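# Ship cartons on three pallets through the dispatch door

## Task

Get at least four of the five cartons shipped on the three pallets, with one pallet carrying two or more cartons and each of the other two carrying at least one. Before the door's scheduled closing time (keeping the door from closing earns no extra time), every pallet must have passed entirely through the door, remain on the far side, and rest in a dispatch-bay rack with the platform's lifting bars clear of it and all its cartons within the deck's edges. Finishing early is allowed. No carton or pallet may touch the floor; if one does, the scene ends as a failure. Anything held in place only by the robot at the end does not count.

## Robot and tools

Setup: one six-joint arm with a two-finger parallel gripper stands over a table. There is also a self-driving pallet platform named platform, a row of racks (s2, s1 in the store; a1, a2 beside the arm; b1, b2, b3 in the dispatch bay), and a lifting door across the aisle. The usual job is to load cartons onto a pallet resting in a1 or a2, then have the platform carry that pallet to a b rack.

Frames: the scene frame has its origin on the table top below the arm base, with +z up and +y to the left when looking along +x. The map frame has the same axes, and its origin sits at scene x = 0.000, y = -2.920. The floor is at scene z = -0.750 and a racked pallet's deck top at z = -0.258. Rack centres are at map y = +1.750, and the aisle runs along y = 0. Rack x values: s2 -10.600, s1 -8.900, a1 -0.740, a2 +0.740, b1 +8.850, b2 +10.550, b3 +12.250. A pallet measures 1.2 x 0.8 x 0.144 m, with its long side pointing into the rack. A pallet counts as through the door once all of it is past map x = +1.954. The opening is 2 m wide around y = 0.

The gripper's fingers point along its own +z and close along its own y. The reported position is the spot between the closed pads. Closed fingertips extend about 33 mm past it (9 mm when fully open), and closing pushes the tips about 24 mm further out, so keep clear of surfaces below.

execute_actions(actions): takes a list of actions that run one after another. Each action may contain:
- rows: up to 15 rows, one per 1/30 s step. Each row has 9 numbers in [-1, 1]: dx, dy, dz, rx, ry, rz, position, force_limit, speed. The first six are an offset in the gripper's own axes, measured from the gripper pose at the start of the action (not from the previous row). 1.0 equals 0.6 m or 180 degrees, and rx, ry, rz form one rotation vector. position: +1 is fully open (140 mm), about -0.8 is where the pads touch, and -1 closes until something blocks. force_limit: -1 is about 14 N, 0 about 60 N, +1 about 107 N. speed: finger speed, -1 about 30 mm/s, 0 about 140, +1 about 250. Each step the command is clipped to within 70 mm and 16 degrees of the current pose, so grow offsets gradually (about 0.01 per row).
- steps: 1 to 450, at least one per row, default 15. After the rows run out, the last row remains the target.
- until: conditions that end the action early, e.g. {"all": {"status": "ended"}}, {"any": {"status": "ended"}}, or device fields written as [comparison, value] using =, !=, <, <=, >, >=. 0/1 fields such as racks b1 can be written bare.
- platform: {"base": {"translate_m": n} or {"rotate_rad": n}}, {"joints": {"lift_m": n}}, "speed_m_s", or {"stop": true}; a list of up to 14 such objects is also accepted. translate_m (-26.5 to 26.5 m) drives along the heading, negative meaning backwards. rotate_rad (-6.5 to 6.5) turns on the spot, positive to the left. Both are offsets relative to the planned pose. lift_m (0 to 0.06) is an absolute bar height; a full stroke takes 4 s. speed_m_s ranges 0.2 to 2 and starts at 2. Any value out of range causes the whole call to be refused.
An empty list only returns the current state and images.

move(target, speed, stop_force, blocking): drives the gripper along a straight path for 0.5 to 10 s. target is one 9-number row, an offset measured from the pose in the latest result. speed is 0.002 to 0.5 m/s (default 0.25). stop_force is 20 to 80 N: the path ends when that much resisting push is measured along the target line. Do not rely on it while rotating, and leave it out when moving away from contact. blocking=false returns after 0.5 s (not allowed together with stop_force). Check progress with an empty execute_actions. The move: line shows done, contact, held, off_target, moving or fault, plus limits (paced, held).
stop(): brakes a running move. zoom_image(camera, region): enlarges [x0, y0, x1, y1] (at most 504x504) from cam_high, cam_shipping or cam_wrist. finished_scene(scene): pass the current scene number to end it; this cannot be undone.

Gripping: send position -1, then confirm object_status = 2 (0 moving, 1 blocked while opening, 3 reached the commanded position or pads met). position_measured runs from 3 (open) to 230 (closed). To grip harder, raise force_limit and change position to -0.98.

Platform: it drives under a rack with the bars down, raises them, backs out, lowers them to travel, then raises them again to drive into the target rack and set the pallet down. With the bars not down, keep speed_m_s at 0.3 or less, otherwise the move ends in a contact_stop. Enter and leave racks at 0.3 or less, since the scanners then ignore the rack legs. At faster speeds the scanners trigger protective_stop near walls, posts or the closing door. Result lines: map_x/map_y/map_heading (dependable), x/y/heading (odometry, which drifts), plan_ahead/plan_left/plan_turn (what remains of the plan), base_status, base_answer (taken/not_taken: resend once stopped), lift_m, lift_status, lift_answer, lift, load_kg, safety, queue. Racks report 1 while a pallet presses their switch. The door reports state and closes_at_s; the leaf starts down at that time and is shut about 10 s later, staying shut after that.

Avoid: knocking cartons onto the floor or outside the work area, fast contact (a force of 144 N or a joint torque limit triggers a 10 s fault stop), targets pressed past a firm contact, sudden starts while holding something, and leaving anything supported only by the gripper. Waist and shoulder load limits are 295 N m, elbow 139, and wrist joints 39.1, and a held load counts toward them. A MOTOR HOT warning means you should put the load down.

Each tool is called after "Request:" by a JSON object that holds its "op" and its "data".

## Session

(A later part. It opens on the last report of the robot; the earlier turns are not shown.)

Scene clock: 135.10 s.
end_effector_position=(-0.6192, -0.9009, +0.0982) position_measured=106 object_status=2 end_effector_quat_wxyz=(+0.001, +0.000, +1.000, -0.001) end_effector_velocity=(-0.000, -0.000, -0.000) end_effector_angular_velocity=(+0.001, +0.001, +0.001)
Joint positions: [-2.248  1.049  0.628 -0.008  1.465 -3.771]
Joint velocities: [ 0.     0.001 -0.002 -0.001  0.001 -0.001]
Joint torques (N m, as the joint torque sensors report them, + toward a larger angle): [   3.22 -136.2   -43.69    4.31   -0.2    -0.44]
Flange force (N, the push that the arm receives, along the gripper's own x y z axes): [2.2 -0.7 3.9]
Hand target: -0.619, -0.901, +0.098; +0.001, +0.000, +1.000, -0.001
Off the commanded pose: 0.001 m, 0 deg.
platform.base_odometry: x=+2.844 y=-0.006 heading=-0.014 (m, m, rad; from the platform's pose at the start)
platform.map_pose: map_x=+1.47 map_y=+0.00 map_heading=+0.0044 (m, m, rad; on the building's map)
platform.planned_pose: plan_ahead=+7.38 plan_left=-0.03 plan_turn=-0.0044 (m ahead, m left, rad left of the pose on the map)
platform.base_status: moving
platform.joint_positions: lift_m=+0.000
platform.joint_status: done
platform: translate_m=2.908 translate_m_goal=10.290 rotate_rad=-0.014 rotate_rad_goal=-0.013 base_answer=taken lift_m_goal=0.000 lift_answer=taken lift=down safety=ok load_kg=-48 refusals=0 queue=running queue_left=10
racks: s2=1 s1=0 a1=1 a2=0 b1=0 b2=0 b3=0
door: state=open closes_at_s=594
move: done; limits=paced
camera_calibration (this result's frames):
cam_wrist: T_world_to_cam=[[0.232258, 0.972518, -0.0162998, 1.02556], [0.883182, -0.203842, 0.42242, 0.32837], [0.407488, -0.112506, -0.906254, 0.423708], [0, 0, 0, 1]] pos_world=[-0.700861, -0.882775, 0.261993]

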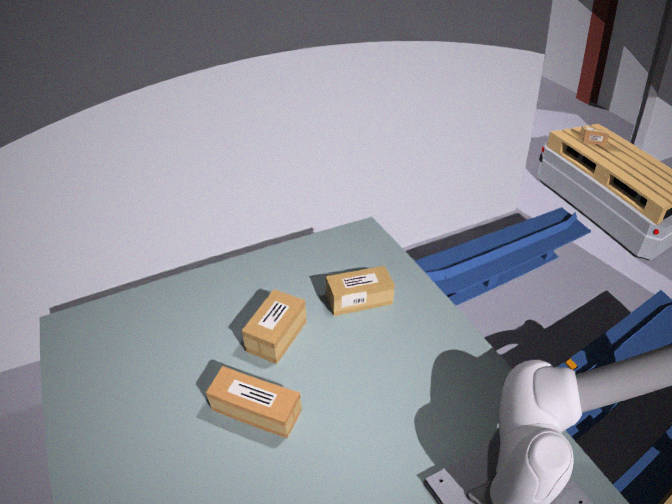

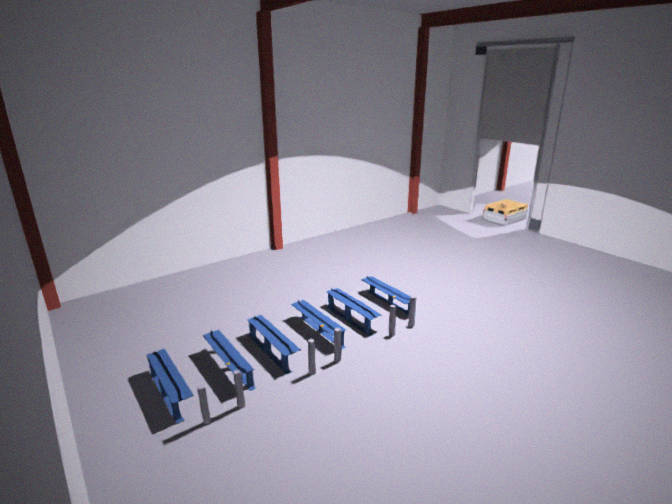

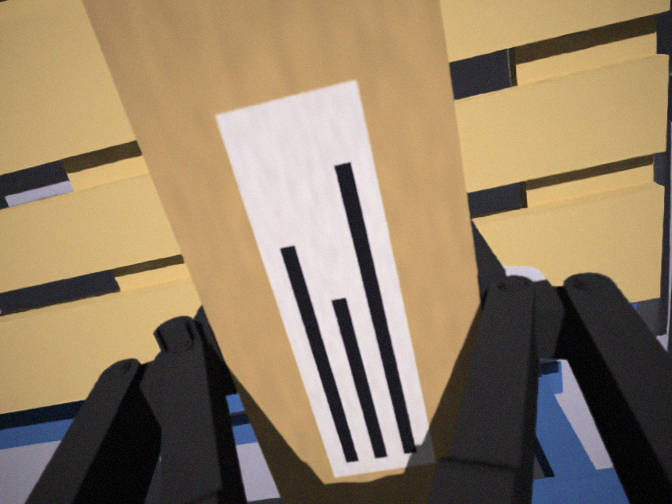

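Request:
{"op": "move", "data": {"target": [0,0,0.455,0,0,0,-1,0.2,0], "speed": 0.3}}

Request:
{"op": "move", "data": {"target": [0,0,0.08,0,0,0,-1,0.2,0], "speed": 0.015, "stop_force": 20}}

Scene clock: 140.13 s.
end_effector_position=(-0.6189, -0.9013, -0.1746) position_measured=106 object_status=2 end_effector_quat_wxyz=(+0.001, +0.000, +1.000, -0.001) end_effector_velocity=(-0.001, +0.000, +0.001) end_effector_angular_velocity=(-0.001, -0.000, -0.001)
Joint positions: [-2.25   1.229  0.769 -0.009  1.145 -3.77 ]
Joint velocities: [-0.001 -0.001  0.     0.001 -0.     0.   ]
Joint torques (N m, as the joint torque sensors report them, + toward a larger angle): [   2.72 -141.34  -41.19    4.15   -0.09   -0.13]
Flange force (N, the push that the arm receives, along the gripper's own x y z axes): [-0.6 3.1 3.3]
Hand target: -0.619, -0.901, -0.175; +0.001, +0.000, +1.000, -0.001
Off the commanded pose: 0.000 m, 0 deg.
platform.base_odometry: x=+9.202 y=-0.107 heading=-0.011 (m, m, rad; from the platform's pose at the start)
platform.map_pose: map_x=+7.83 map_y=+0.00 map_heading=+0.0044 (m, m, rad; on the building's map)
platform.planned_pose: plan_ahead=+1.02 plan_left=+0.00 plan_turn=-0.0044 (m ahead, m left, rad left of the pose on the map)
platform.base_status: moving
platform.joint_positions: lift_m=+0.000
platform.joint_status: done
platform: translate_m=9.272 translate_m_goal=10.290 rotate_rad=-0.011 rotate_rad_goal=-0.011 base_answer=taken lift_m_goal=0.000 lift_answer=taken lift=down safety=ok load_kg=-48 refusals=0 queue=running queue_left=10
racks: s2=1 s1=0 a1=1 a2=0 b1=0 b2=0 b3=0
door: state=open closes_at_s=594
move: done
camera_calibration (this result's frames):
cam_wrist: T_world_to_cam=[[0.232307, 0.972502, -0.0165065, 1.02139], [0.88327, -0.203825, 0.422243, 0.443274], [0.407267, -0.11267, -0.906333, 0.176055], [0, 0, 0, 1]] pos_world=[-0.700508, -0.883116, -0.0107457]

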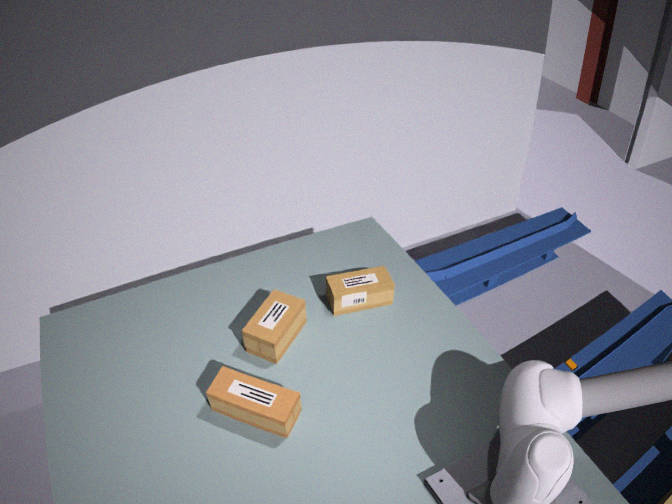

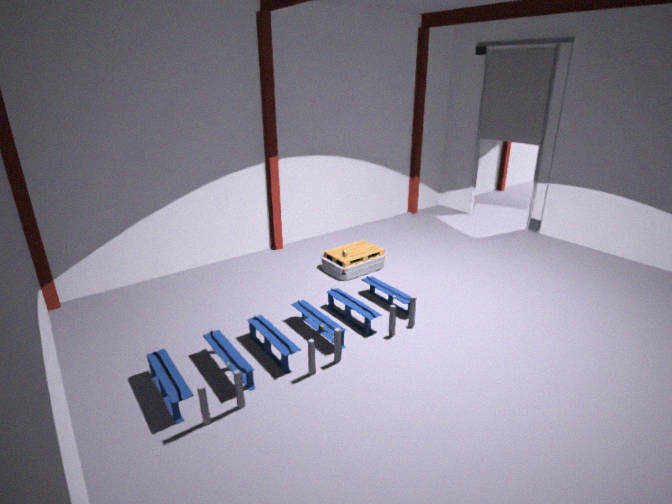

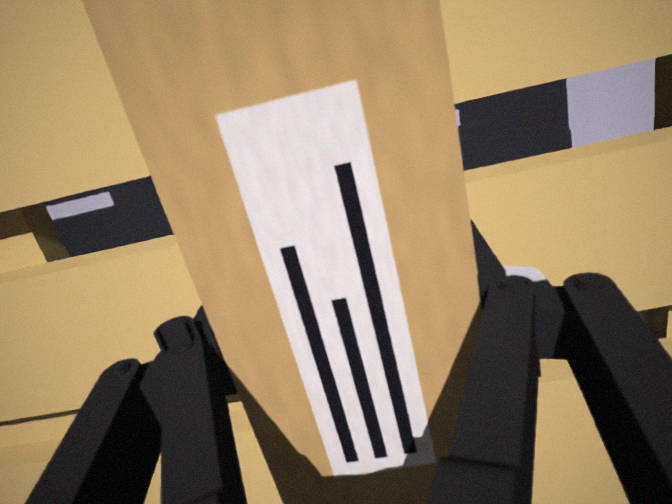

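Scene clock: 142.67 s.
end_effector_position=(-0.6190, -0.9015, -0.2074) position_measured=106 object_status=2 end_effector_quat_wxyz=(+0.001, +0.000, +1.000, -0.001) end_effector_velocity=(-0.001, +0.002, +0.001) end_effector_angular_velocity=(+0.003, -0.001, -0.003)
Joint positions: [-2.25   1.261  0.764 -0.009  1.118 -3.77 ]
Joint velocities: [-0.002 -0.001  0.001 -0.001  0.003  0.001]
Joint torques (N m, as the joint torque sensors report them, + toward a larger angle): [   1.77 -104.1   -24.78    4.34   -0.73   -0.37]
Flange force (N, the push that the arm receives, along the gripper's own x y z axes): [-3.4 7.0 -30.8]
Hand target: -0.619, -0.901, -0.207; +0.001, +0.000, +1.000, -0.001
Off the commanded pose: 0.015 m, 0 deg.
platform.base_odometry: x=+10.247 y=-0.121 heading=-0.016 (m, m, rad; from the platform's pose at the start)
platform.map_pose: map_x=+8.85 map_y=+0.00 map_heading=+0.0000 (m, m, rad; on the building's map)
platform.planned_pose: plan_ahead=+0.00 plan_left=+0.00 plan_turn=+0.0000 (m ahead, m left, rad left of the pose on the map)
platform.base_status: moving
platform.joint_positions: lift_m=+0.000
platform.joint_status: done
platform: translate_m=10.287 translate_m_goal=10.281 rotate_rad=-0.016 rotate_rad_goal=-0.015 base_answer=taken lift_m_goal=0.000 lift_answer=taken lift=down safety=ok load_kg=-48 refusals=0 queue=running queue_left=10
racks: s2=1 s1=0 a1=1 a2=0 b1=0 b2=0 b3=0
door: state=open closes_at_s=594
move: contact
camera_calibration (this result's frames):
cam_wrist: T_world_to_cam=[[0.232304, 0.972497, -0.0168549, 1.02097], [0.88339, -0.203704, 0.422051, 0.457292], [0.40701, -0.112934, -0.906416, 0.145935], [0, 0, 0, 1]] pos_world=[-0.700541, -0.883259, -0.043514]

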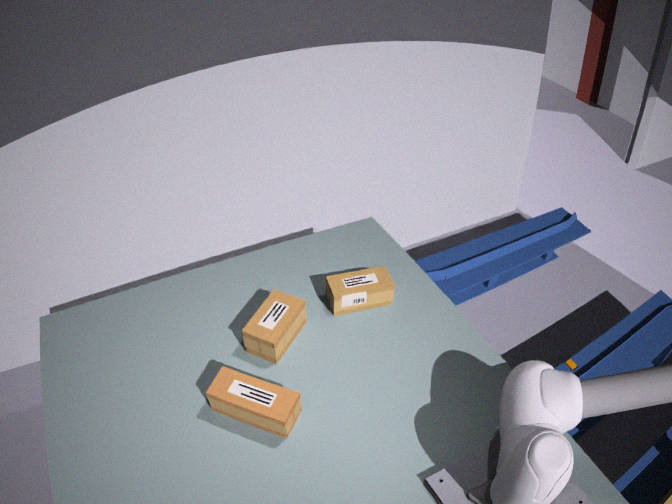

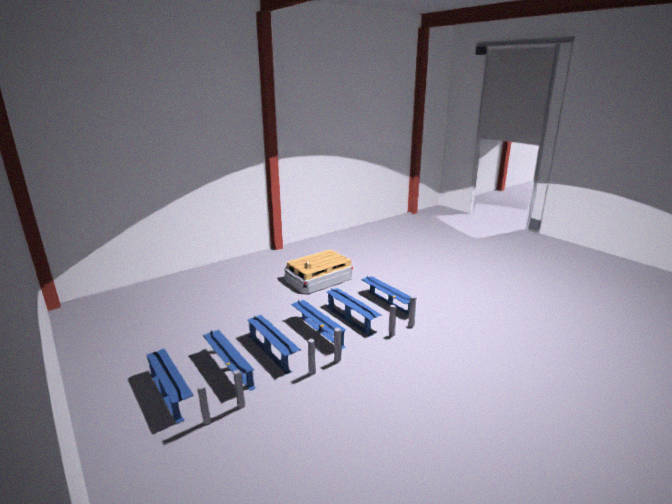

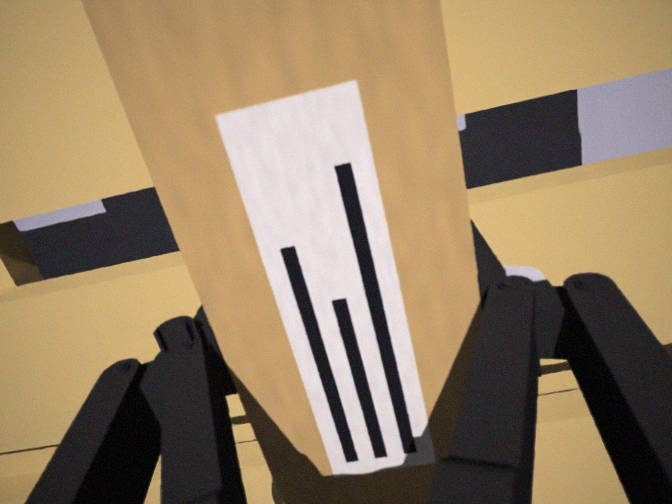

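Request:
{"op": "execute_actions", "data": {"actions": [{"rows":[[0,0,0,0,0,0,1,0,0]],"steps":18}]}}

Request:
{"op": "move", "data": {"target": [0,0,-0.6,0,0,0,1,0,0], "speed": 0.5}}

Request:
{"op": "move", "data": {"target": [-0.98,0.3,-0.16,0,0,-0.2167,1,0,0], "speed": 0.5}}

Request:
{"op": "move", "data": {"target": [-0.97,-0.206,0,0,0,-0.2167,1,0,0], "speed": 0.5}}

Request:
{"op": "move", "data": {"target": [-0.819,-0.405,0.067,0,0,0,1,0,0], "speed": 0.5}}

Scene clock: 162.87 s.
end_effector_position=(-0.6189, -0.9015, -0.2073) position_measured=3 object_status=0 end_effector_quat_wxyz=(+0.001, +0.000, +1.000, -0.001) end_effector_velocity=(-0.001, -0.000, +0.001) end_effector_angular_velocity=(-0.001, +0.001, -0.001)
Joint positions: [-2.25   1.261  0.764 -0.009  1.118 -3.77 ]
Joint velocities: [-0.    -0.001 -0.     0.    -0.001  0.001]
Joint torques (N m, as the joint torque sensors report them, + toward a larger angle): [   2.51 -135.08  -37.87    3.95    0.09   -0.34]
Flange force (N, the push that the arm receives, along the gripper's own x y z axes): [-1.7 3.9 -1.1]
Hand target: -0.619, -0.901, -0.207; +0.001, +0.000, +1.000, -0.001
Off the commanded pose: 0.000 m, 0 deg.
platform.base_odometry: x=+10.247 y=+0.215 heading=+1.557 (m, m, rad; from the platform's pose at the start)
platform.map_pose: map_x=+8.85 map_y=+0.32 map_heading=+1.5708 (m, m, rad; on the building's map)
platform.planned_pose: plan_ahead=-0.32 plan_left=+0.00 plan_turn=+0.0000 (m ahead, m left, rad left of the pose on the map)
platform.base_status: moving
platform.joint_positions: lift_m=+0.000
platform.joint_status: done
platform: translate_m=10.607 translate_m_goal=10.280 rotate_rad=1.557 rotate_rad_goal=1.556 base_answer=taken lift_m_goal=0.000 lift_answer=taken lift=down safety=ok load_kg=-48 refusals=0 queue=running queue_left=6
racks: s2=1 s1=0 a1=1 a2=0 b1=1 b2=0 b3=0
door: state=open closes_at_s=594
camera_calibration (this result's frames):
cam_wrist: T_world_to_cam=[[0.232329, 0.97249, -0.0168977, 1.02099], [0.883375, -0.203705, 0.422082, 0.457269], [0.407028, -0.112989, -0.9064, 0.145919], [0, 0, 0, 1]] pos_world=[-0.700538, -0.883266, -0.043492]

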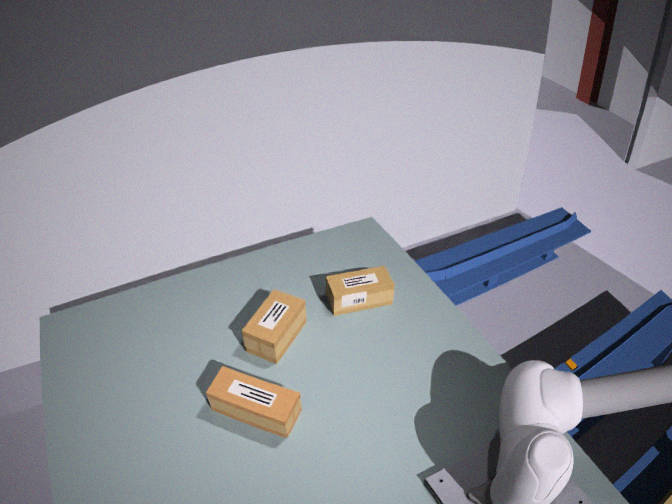

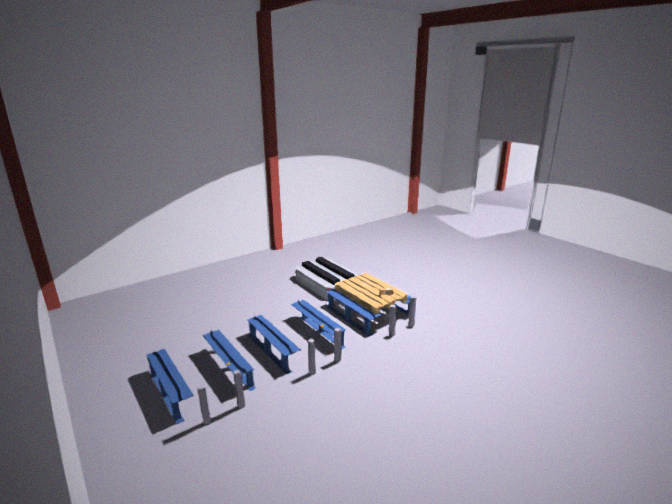

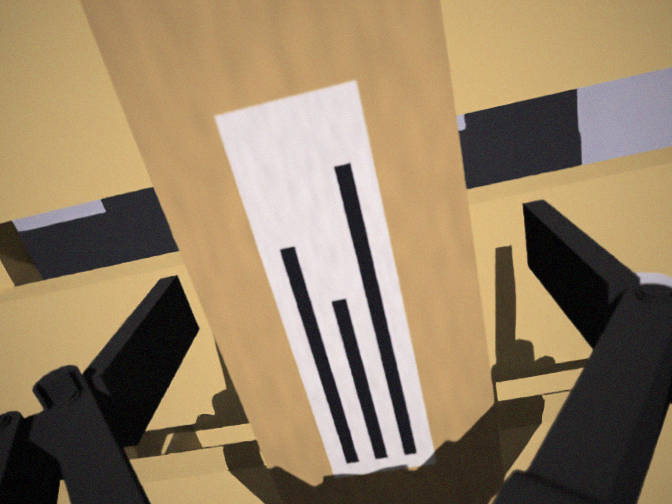

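Scene clock: 164.07 s.
end_effector_position=(-0.6193, -0.9009, +0.1526) position_measured=3 object_status=3 end_effector_quat_wxyz=(+0.001, +0.000, +1.000, -0.001) end_effector_velocity=(-0.001, +0.000, -0.000) end_effector_angular_velocity=(+0.001, +0.001, -0.000)
Joint positions: [-2.247  1.039  0.551 -0.008  1.553 -3.771]
Joint velocities: [-0.     0.001 -0.001 -0.001  0.001 -0.   ]
Joint torques (N m, as the joint torque sensors report them, + toward a larger angle): [   3.19 -130.54  -41.21    4.42    0.03   -0.33]
Flange force (N, the push that the arm receives, along the gripper's own x y z axes): no reading
Hand target: -0.619, -0.901, +0.153; +0.001, +0.000, +1.000, -0.001
Off the commanded pose: 0.000 m, 0 deg.
platform.base_odometry: x=+10.243 y=-0.102 heading=+1.557 (m, m, rad; from the platform's pose at the start)
platform.map_pose: map_x=+8.85 map_y=+0.01 map_heading=+1.5708 (m, m, rad; on the building's map)
platform.planned_pose: plan_ahead=-0.01 plan_left=+0.00 plan_turn=+0.0000 (m ahead, m left, rad left of the pose on the map)
platform.base_status: moving
platform.joint_positions: lift_m=+0.000
platform.joint_status: done
platform: translate_m=10.296 translate_m_goal=10.280 rotate_rad=1.557 rotate_rad_goal=1.557 base_answer=taken lift_m_goal=0.000 lift_answer=taken lift=down safety=ok load_kg=-48 refusals=0 queue=running queue_left=6
racks: s2=1 s1=0 a1=1 a2=0 b1=1 b2=0 b3=0
door: state=open closes_at_s=594
move: done
camera_calibration (this result's frames):
cam_wrist: T_world_to_cam=[[0.232239, 0.972511, -0.0169503, 1.02657], [0.883331, -0.203583, 0.422232, 0.305834], [0.407175, -0.113031, -0.906329, 0.472375], [0, 0, 0, 1]] pos_world=[-0.700902, -0.882697, 0.316395]

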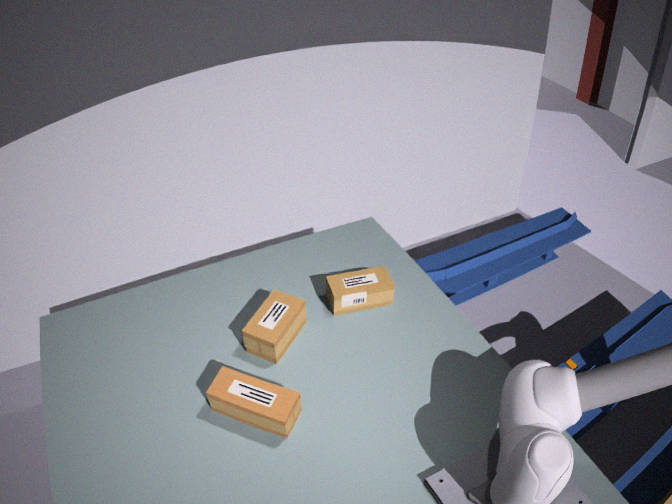

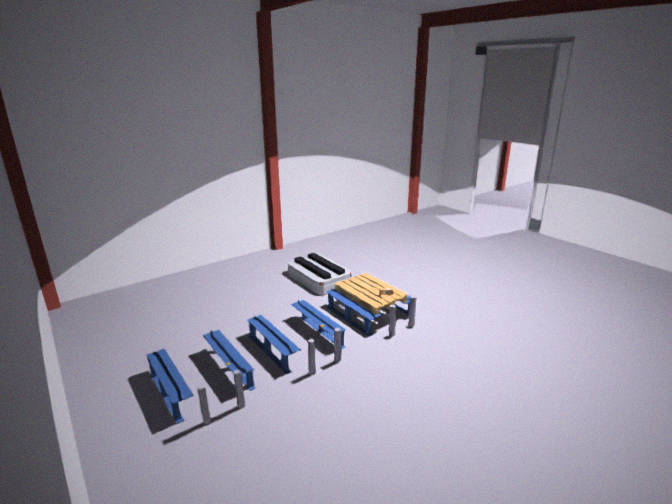

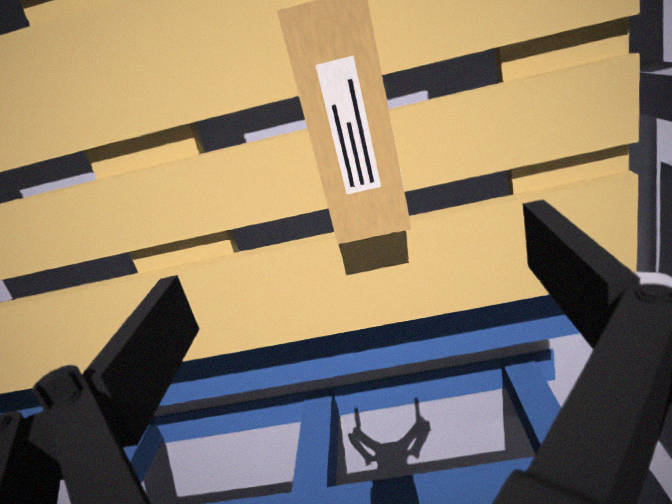

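Scene clock: 165.80 s.
end_effector_position=(-0.0314, -0.7208, +0.2487) position_measured=3 object_status=3 end_effector_quat_wxyz=(+0.000, -0.334, +0.943, -0.001) end_effector_velocity=(+0.001, -0.000, -0.000) end_effector_angular_velocity=(-0.000, +0.000, +0.001)
Joint positions: [-1.703  0.326  1.593 -0.007  1.228 -3.906]
Joint velocities: [ 0.001  0.    -0.     0.    -0.001 -0.   ]
Joint torques (N m, as the joint torque sensors report them, + toward a larger angle): [  2.77 -70.87 -40.62   4.36   0.05  -0.12]
Flange force (N, the push that the arm receives, along the gripper's own x y z axes): [-0.9 5.7 0.4]
Hand target: -0.031, -0.721, +0.249; +0.000, -0.334, +0.943, -0.001
Off the commanded pose: 0.000 m, 0 deg.
platform.base_odometry: x=+10.242 y=-0.122 heading=+1.022 (m, m, rad; from the platform's pose at the start)
platform.map_pose: map_x=+8.85 map_y=+0.00 map_heading=+1.0210 (m, m, rad; on the building's map)
platform.planned_pose: plan_ahead=+0.00 plan_left=+0.00 plan_turn=-1.0210 (m ahead, m left, rad left of the pose on the map)
platform.base_status: moving
platform.joint_positions: lift_m=+0.000
platform.joint_status: done
platform: translate_m=10.280 translate_m_goal=10.280 rotate_rad=1.005 rotate_rad_goal=-0.014 base_answer=taken lift_m_goal=0.000 lift_answer=taken lift=down safety=ok load_kg=-48 refusals=0 queue=running queue_left=5
racks: s2=1 s1=0 a1=1 a2=0 b1=1 b2=0 b3=0
door: state=open closes_at_s=594
move: done; limits=paced
camera_calibration (this result's frames):
cam_wrist: T_world_to_cam=[[-0.431433, 0.901967, -0.0179387, 0.645001], [0.814876, 0.398153, 0.42125, 0.214442], [0.387096, 0.167123, -0.906767, 0.541964], [0, 0, 0, 1]] pos_world=[-0.106261, -0.757725, 0.412672]

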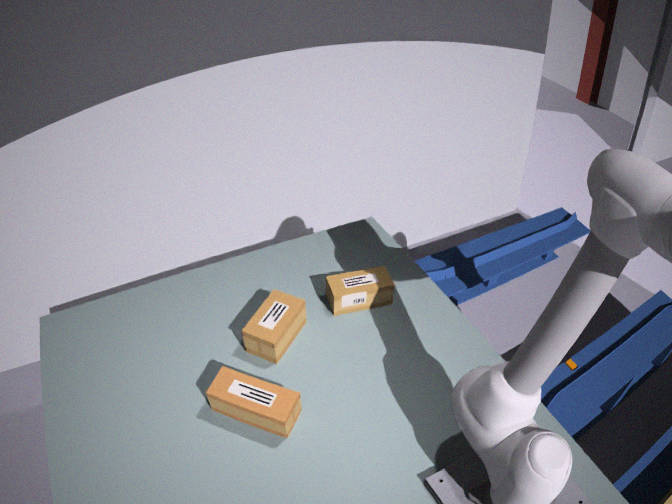

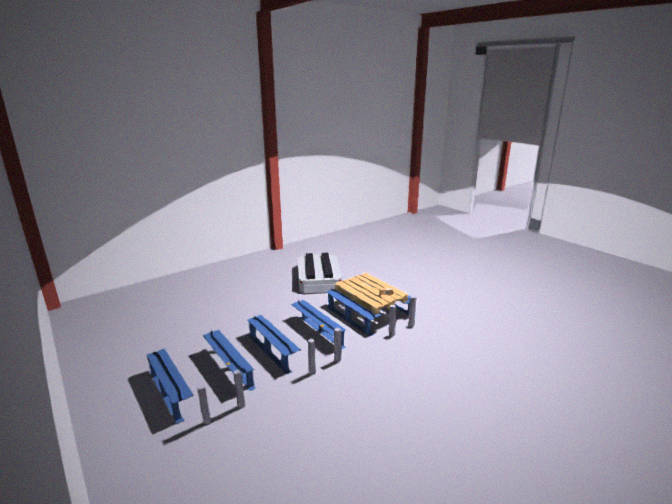

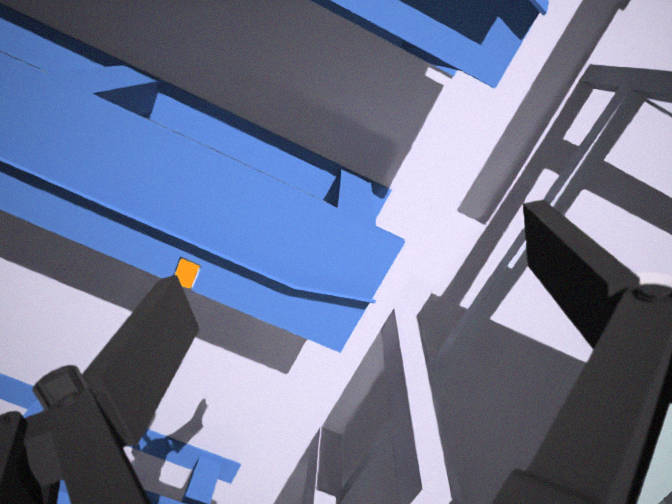

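Scene clock: 167.50 s.
end_effector_position=(+0.4982, -0.4512, +0.2491) position_measured=3 object_status=3 end_effector_quat_wxyz=(+0.000, -0.629, +0.777, -0.001) end_effector_velocity=(-0.000, -0.001, -0.000) end_effector_angular_velocity=(-0.000, +0.000, -0.002)
Joint positions: [-0.834  0.255  1.692  0.     1.203 -3.719]
Joint velocities: [-0.001  0.001 -0.001 -0.    -0.     0.001]
Joint torques (N m, as the joint torque sensors report them, + toward a larger angle): [  1.1  -63.31 -39.73   4.06   0.15  -0.31]
Flange force (N, the push that the arm receives, along the gripper's own x y z axes): [0.4 3.4 0.7]
Hand target: +0.498, -0.451, +0.249; +0.000, -0.629, +0.777, -0.001
Off the commanded pose: 0.001 m, 0 deg.
platform.base_odometry: x=+10.242 y=-0.122 heading=+0.172 (m, m, rad; from the platform's pose at the start)
platform.map_pose: map_x=+8.85 map_y=+0.00 map_heading=+0.1702 (m, m, rad; on the building's map)
platform.planned_pose: plan_ahead=+0.00 plan_left=+0.00 plan_turn=-0.1702 (m ahead, m left, rad left of the pose on the map)
platform.base_status: moving
platform.joint_positions: lift_m=+0.000
platform.joint_status: done
platform: translate_m=10.280 translate_m_goal=10.280 rotate_rad=0.155 rotate_rad_goal=-0.014 base_answer=taken lift_m_goal=0.000 lift_answer=taken lift=down safety=ok load_kg=-48 refusals=0 queue=running queue_left=5
racks: s2=1 s1=0 a1=1 a2=0 b1=1 b2=0 b3=0
door: state=open closes_at_s=594
move: done; limits=paced
camera_calibration (this result's frames):
cam_wrist: T_world_to_cam=[[-0.902926, 0.429422, -0.017956, 0.652076], [0.382928, 0.822732, 0.420093, 0.0824162], [0.19517, 0.372437, -0.907303, 0.480578], [0, 0, 0, 1]] pos_world=[0.463422, -0.526807, 0.413116]

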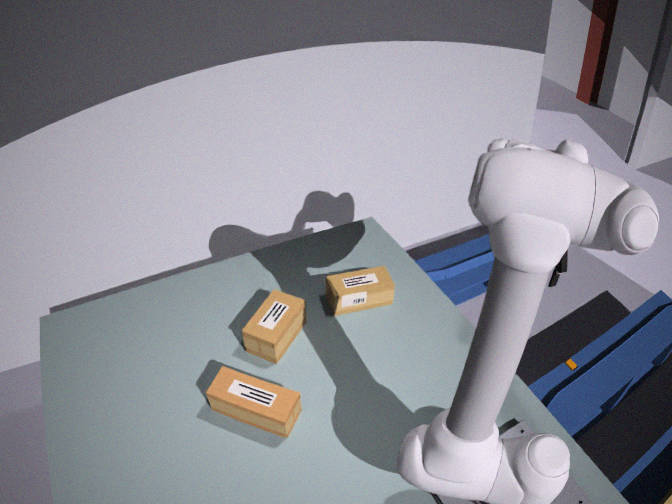

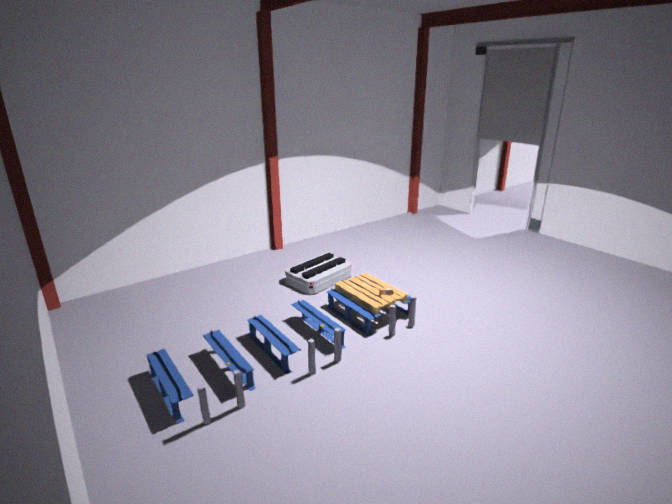

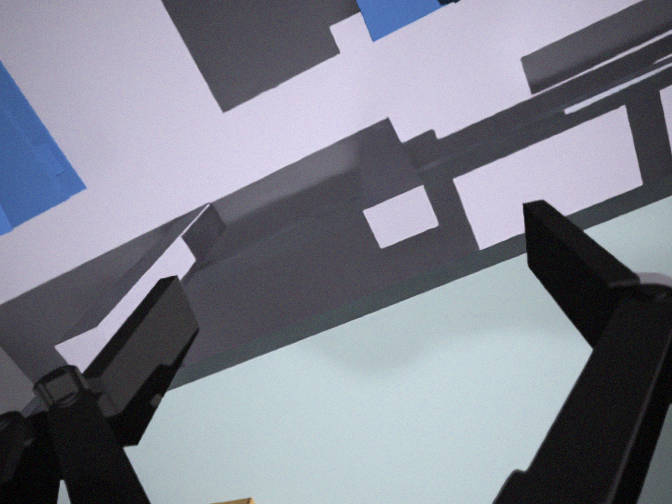

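Scene clock: 169.10 s.
end_effector_position=(+0.8383, -0.0219, +0.2091) position_measured=3 object_status=3 end_effector_quat_wxyz=(+0.000, -0.629, +0.777, -0.001) end_effector_velocity=(+0.000, +0.002, +0.000) end_effector_angular_velocity=(-0.001, -0.000, +0.003)
Joint positions: [-0.118  0.527  1.372  0.006  1.249 -3.005]
Joint velocities: [ 0.002 -0.    -0.    -0.001  0.    -0.   ]
Joint torques (N m, as the joint torque sensors report them, + toward a larger angle): [  0.82 -90.06 -40.03   4.19  -0.07  -0.17]
Flange force (N, the push that the arm receives, along the gripper's own x y z axes): [1.5 2.2 0.2]
Hand target: +0.838, -0.022, +0.209; +0.000, -0.629, +0.777, -0.001
Off the commanded pose: 0.001 m, 0 deg.
platform.base_odometry: x=+10.099 y=-0.119 heading=-0.019 (m, m, rad; from the platform's pose at the start)
platform.map_pose: map_x=+8.69 map_y=+0.00 map_heading=-0.0044 (m, m, rad; on the building's map)
platform.planned_pose: plan_ahead=-19.29 plan_left=-0.08 plan_turn=+0.0044 (m ahead, m left, rad left of the pose on the map)
platform.base_status: moving
platform.joint_positions: lift_m=+0.000
platform.joint_status: done
platform: translate_m=10.125 translate_m_goal=-9.170 rotate_rad=-0.018 rotate_rad_goal=-0.018 base_answer=taken lift_m_goal=0.000 lift_answer=taken lift=down safety=ok load_kg=-48 refusals=0 queue=running queue_left=4
racks: s2=1 s1=0 a1=1 a2=0 b1=1 b2=0 b3=0
door: state=open closes_at_s=594
move: done; limits=paced
camera_calibration (this result's frames):
cam_wrist: T_world_to_cam=[[-0.902891, 0.429501, -0.0178251, 0.774064], [0.382977, 0.822538, 0.420428, -0.384272], [0.195236, 0.372774, -0.907151, 0.217938], [0, 0, 0, 1]] pos_world=[0.803513, -0.0976245, 0.373059]

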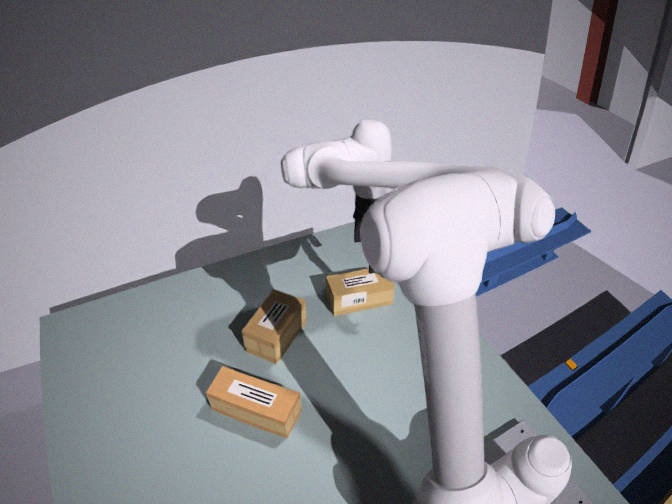

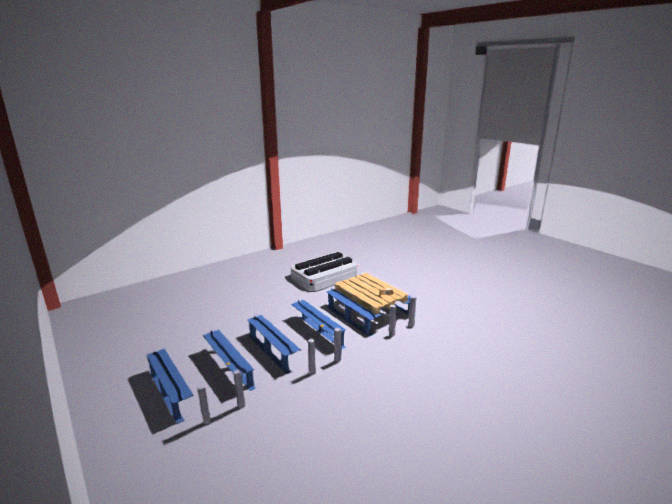

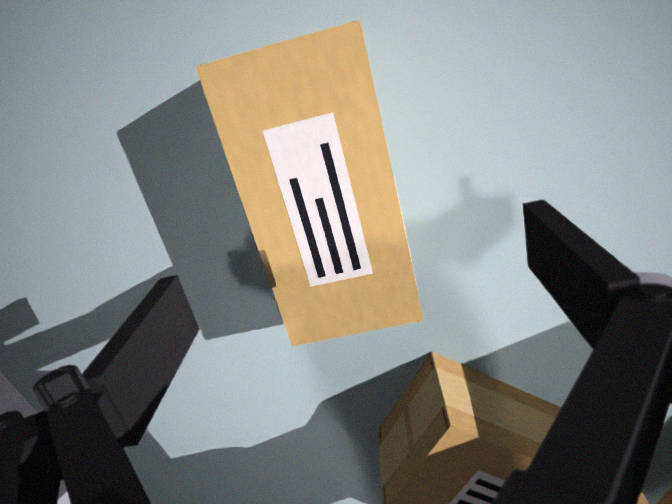

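Request:
{"op": "execute_actions", "data": {"actions": [{"rows":[[0,-0.008,0.01,0,0,0,1,0,0],[0,-0.016,0.025,0,0,0,1,0,0],[0,-0.024,0.045,0,0,0,1,0,0],[0,-0.03,0.065,0,0,0,1,0,0],[0,-0.03,0.085,0,0,0,1,0,0],[0,-0.03,0.105,0,0,0,1,0,0],[0,-0.03,0.125,0,0,0,1,0,0],[0,-0.03,0.145,0,0,0,1,0,0],[0,-0.03,0.165,0,0,0,1,0,0],[0,-0.03,0.185,0,0,0,1,0,0],[0,-0.03,0.205,0,0,0,1,0,0],[0,-0.03,0.225,0,0,0,1,0,0],[0,-0.03,0.243,0,0,0,1,0,0],[0,-0.03,0.255,0,0,0,1,0,0],[0,-0.03,0.263,0,0,0,1,0,0]],"steps":28},{"rows":[[0,0,0,0,0,0,-1,0.2,0]],"steps":22}]}}

Request:
{"op": "move", "data": {"target": [0,0,-0.35,0,0,0,-1,0.2,0], "speed": 0.3}}

Scene clock: 177.17 s.
end_effector_position=(+0.8563, -0.0259, +0.0515) position_measured=84 object_status=2 end_effector_quat_wxyz=(+0.001, -0.629, +0.777, -0.001) end_effector_velocity=(-0.000, +0.002, +0.000) end_effector_angular_velocity=(+0.000, +0.001, +0.001)
Joint positions: [-0.119  0.661  1.457  0.007  1.028 -3.008]
Joint velocities: [ 0.002 -0.    -0.     0.     0.001  0.   ]
Joint torques (N m, as the joint torque sensors report them, + toward a larger angle): [ -0.57 -86.24 -30.11   3.5   -0.27  -0.1 ]
Flange force (N, the push that the arm receives, along the gripper's own x y z axes): [-0.1 3.2 -14.3]
Flange force at the end of the 1st action (N, along the gripper's axes at the end of the call): [2.3 1.7 -0.2]
Hand target: +0.856, -0.026, +0.051; +0.000, -0.629, +0.777, -0.001
Off the commanded pose: 0.000 m, 0 deg.
platform.base_odometry: x=-2.250 y=+0.056 heading=-0.019 (m, m, rad; from the platform's pose at the start)
platform.map_pose: map_x=-3.72 map_y=+0.01 map_heading=+0.0131 (m, m, rad; on the building's map)
platform.planned_pose: plan_ahead=-6.88 plan_left=+0.08 plan_turn=-0.0131 (m ahead, m left, rad left of the pose on the map)
platform.base_status: moving
platform.joint_positions: lift_m=+0.000
platform.joint_status: done
platform: translate_m=-2.281 translate_m_goal=-9.170 rotate_rad=-0.019 rotate_rad_goal=-0.021 base_answer=taken lift_m_goal=0.000 lift_answer=taken lift=down safety=ok load_kg=-48 refusals=0 queue=running queue_left=4
racks: s2=1 s1=0 a1=1 a2=0 b1=1 b2=0 b3=0
door: state=open closes_at_s=594
camera_calibration (this result's frames):
cam_wrist: T_world_to_cam=[[-0.902872, 0.429532, -0.017998, 0.789182], [0.382921, 0.822517, 0.42052, -0.321616], [0.195431, 0.372784, -0.907105, 0.072817], [0, 0, 0, 1]] pos_world=[0.821453, -0.10159, 0.215502]

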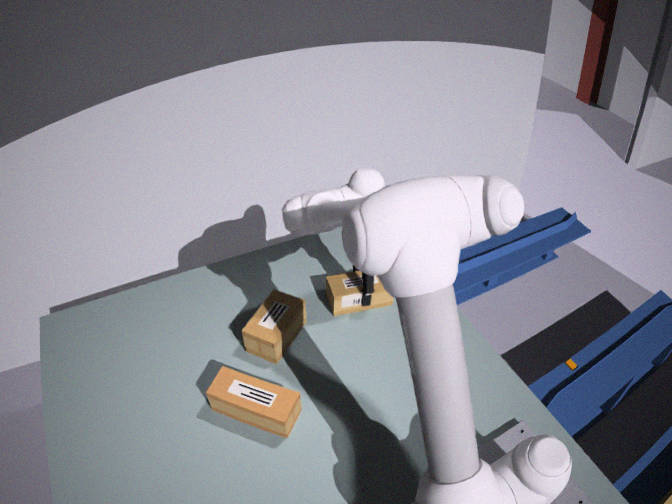

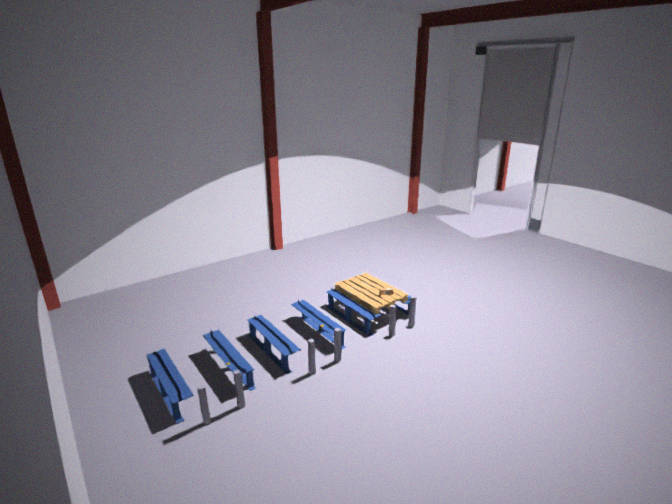

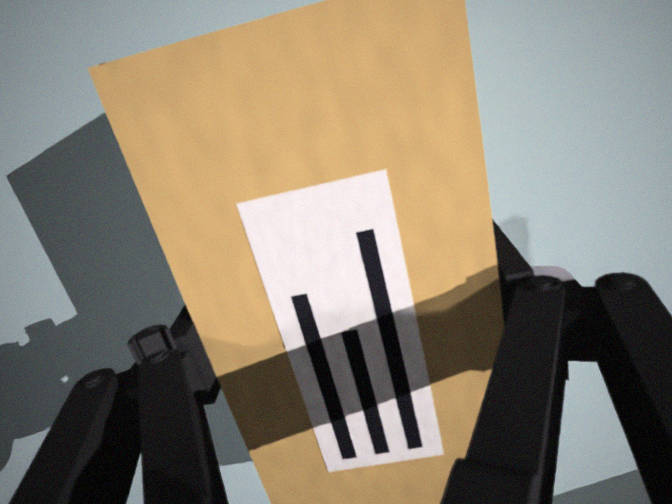

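Scene clock: 178.27 s.
end_effector_position=(+0.8559, -0.0256, +0.2615) position_measured=84 object_status=2 end_effector_quat_wxyz=(+0.001, -0.629, +0.777, -0.001) end_effector_velocity=(+0.000, +0.000, -0.001) end_effector_angular_velocity=(-0.001, +0.001, +0.001)
Joint positions: [-0.121  0.532  1.267  0.006  1.348 -3.007]
Joint velocities: [ 0.001  0.002 -0.001 -0.001  0.    -0.   ]
Joint torques (N m, as the joint torque sensors report them, + toward a larger angle): [  0.66 -94.73 -43.88   4.33  -0.01  -0.31]
Flange force (N, the push that the arm receives, along the gripper's own x y z axes): [2.0 4.1 5.2]
Hand target: +0.856, -0.026, +0.261; +0.001, -0.629, +0.777, -0.001
Off the commanded pose: 0.000 m, 0 deg.
platform.base_odometry: x=-4.430 y=+0.116 heading=-0.030 (m, m, rad; from the platform's pose at the start)
platform.map_pose: map_x=-5.91 map_y=-0.01 map_heading=-0.0087 (m, m, rad; on the building's map)
platform.planned_pose: plan_ahead=-4.69 plan_left=-0.03 plan_turn=+0.0087 (m ahead, m left, rad left of the pose on the map)
platform.base_status: moving
platform.joint_positions: lift_m=+0.000
platform.joint_status: done
platform: translate_m=-4.457 translate_m_goal=-9.170 rotate_rad=-0.030 rotate_rad_goal=-0.028 base_answer=taken lift_m_goal=0.000 lift_answer=taken lift=down safety=ok load_kg=-48 refusals=0 queue=running queue_left=4
racks: s2=1 s1=0 a1=1 a2=0 b1=1 b2=0 b3=0
door: state=open closes_at_s=594
move: done
camera_calibration (this result's frames):
cam_wrist: T_world_to_cam=[[-0.902903, 0.429461, -0.0181461, 0.792508], [0.382799, 0.822568, 0.420532, -0.409887], [0.195528, 0.372753, -0.907096, 0.263221], [0, 0, 0, 1]] pos_world=[0.820995, -0.101309, 0.425518]

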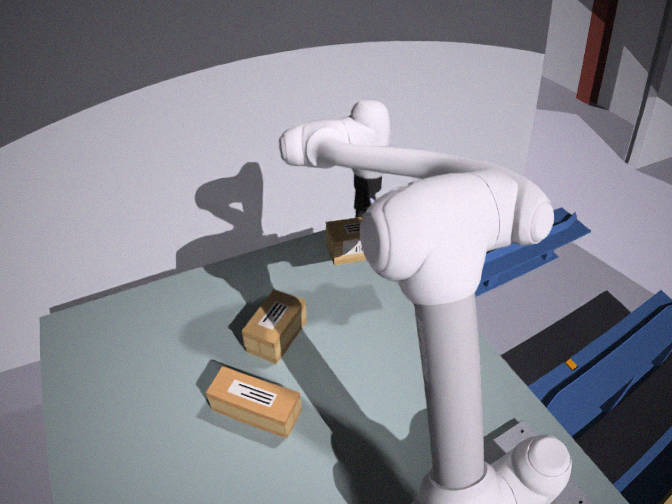

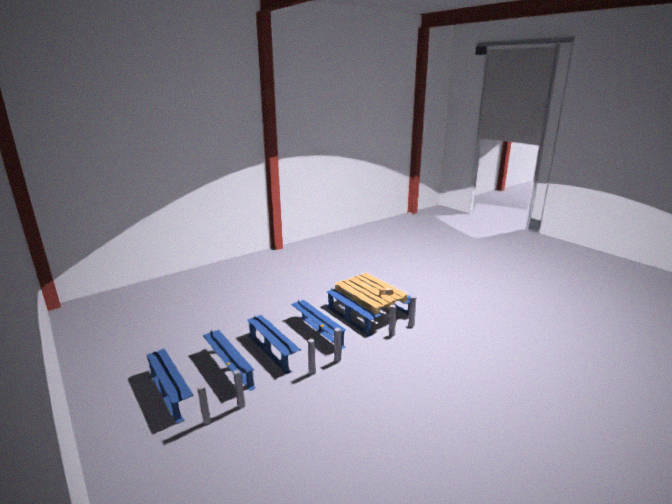

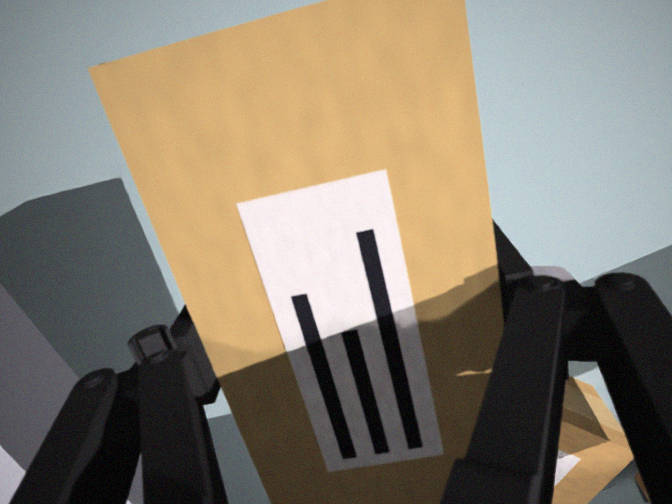

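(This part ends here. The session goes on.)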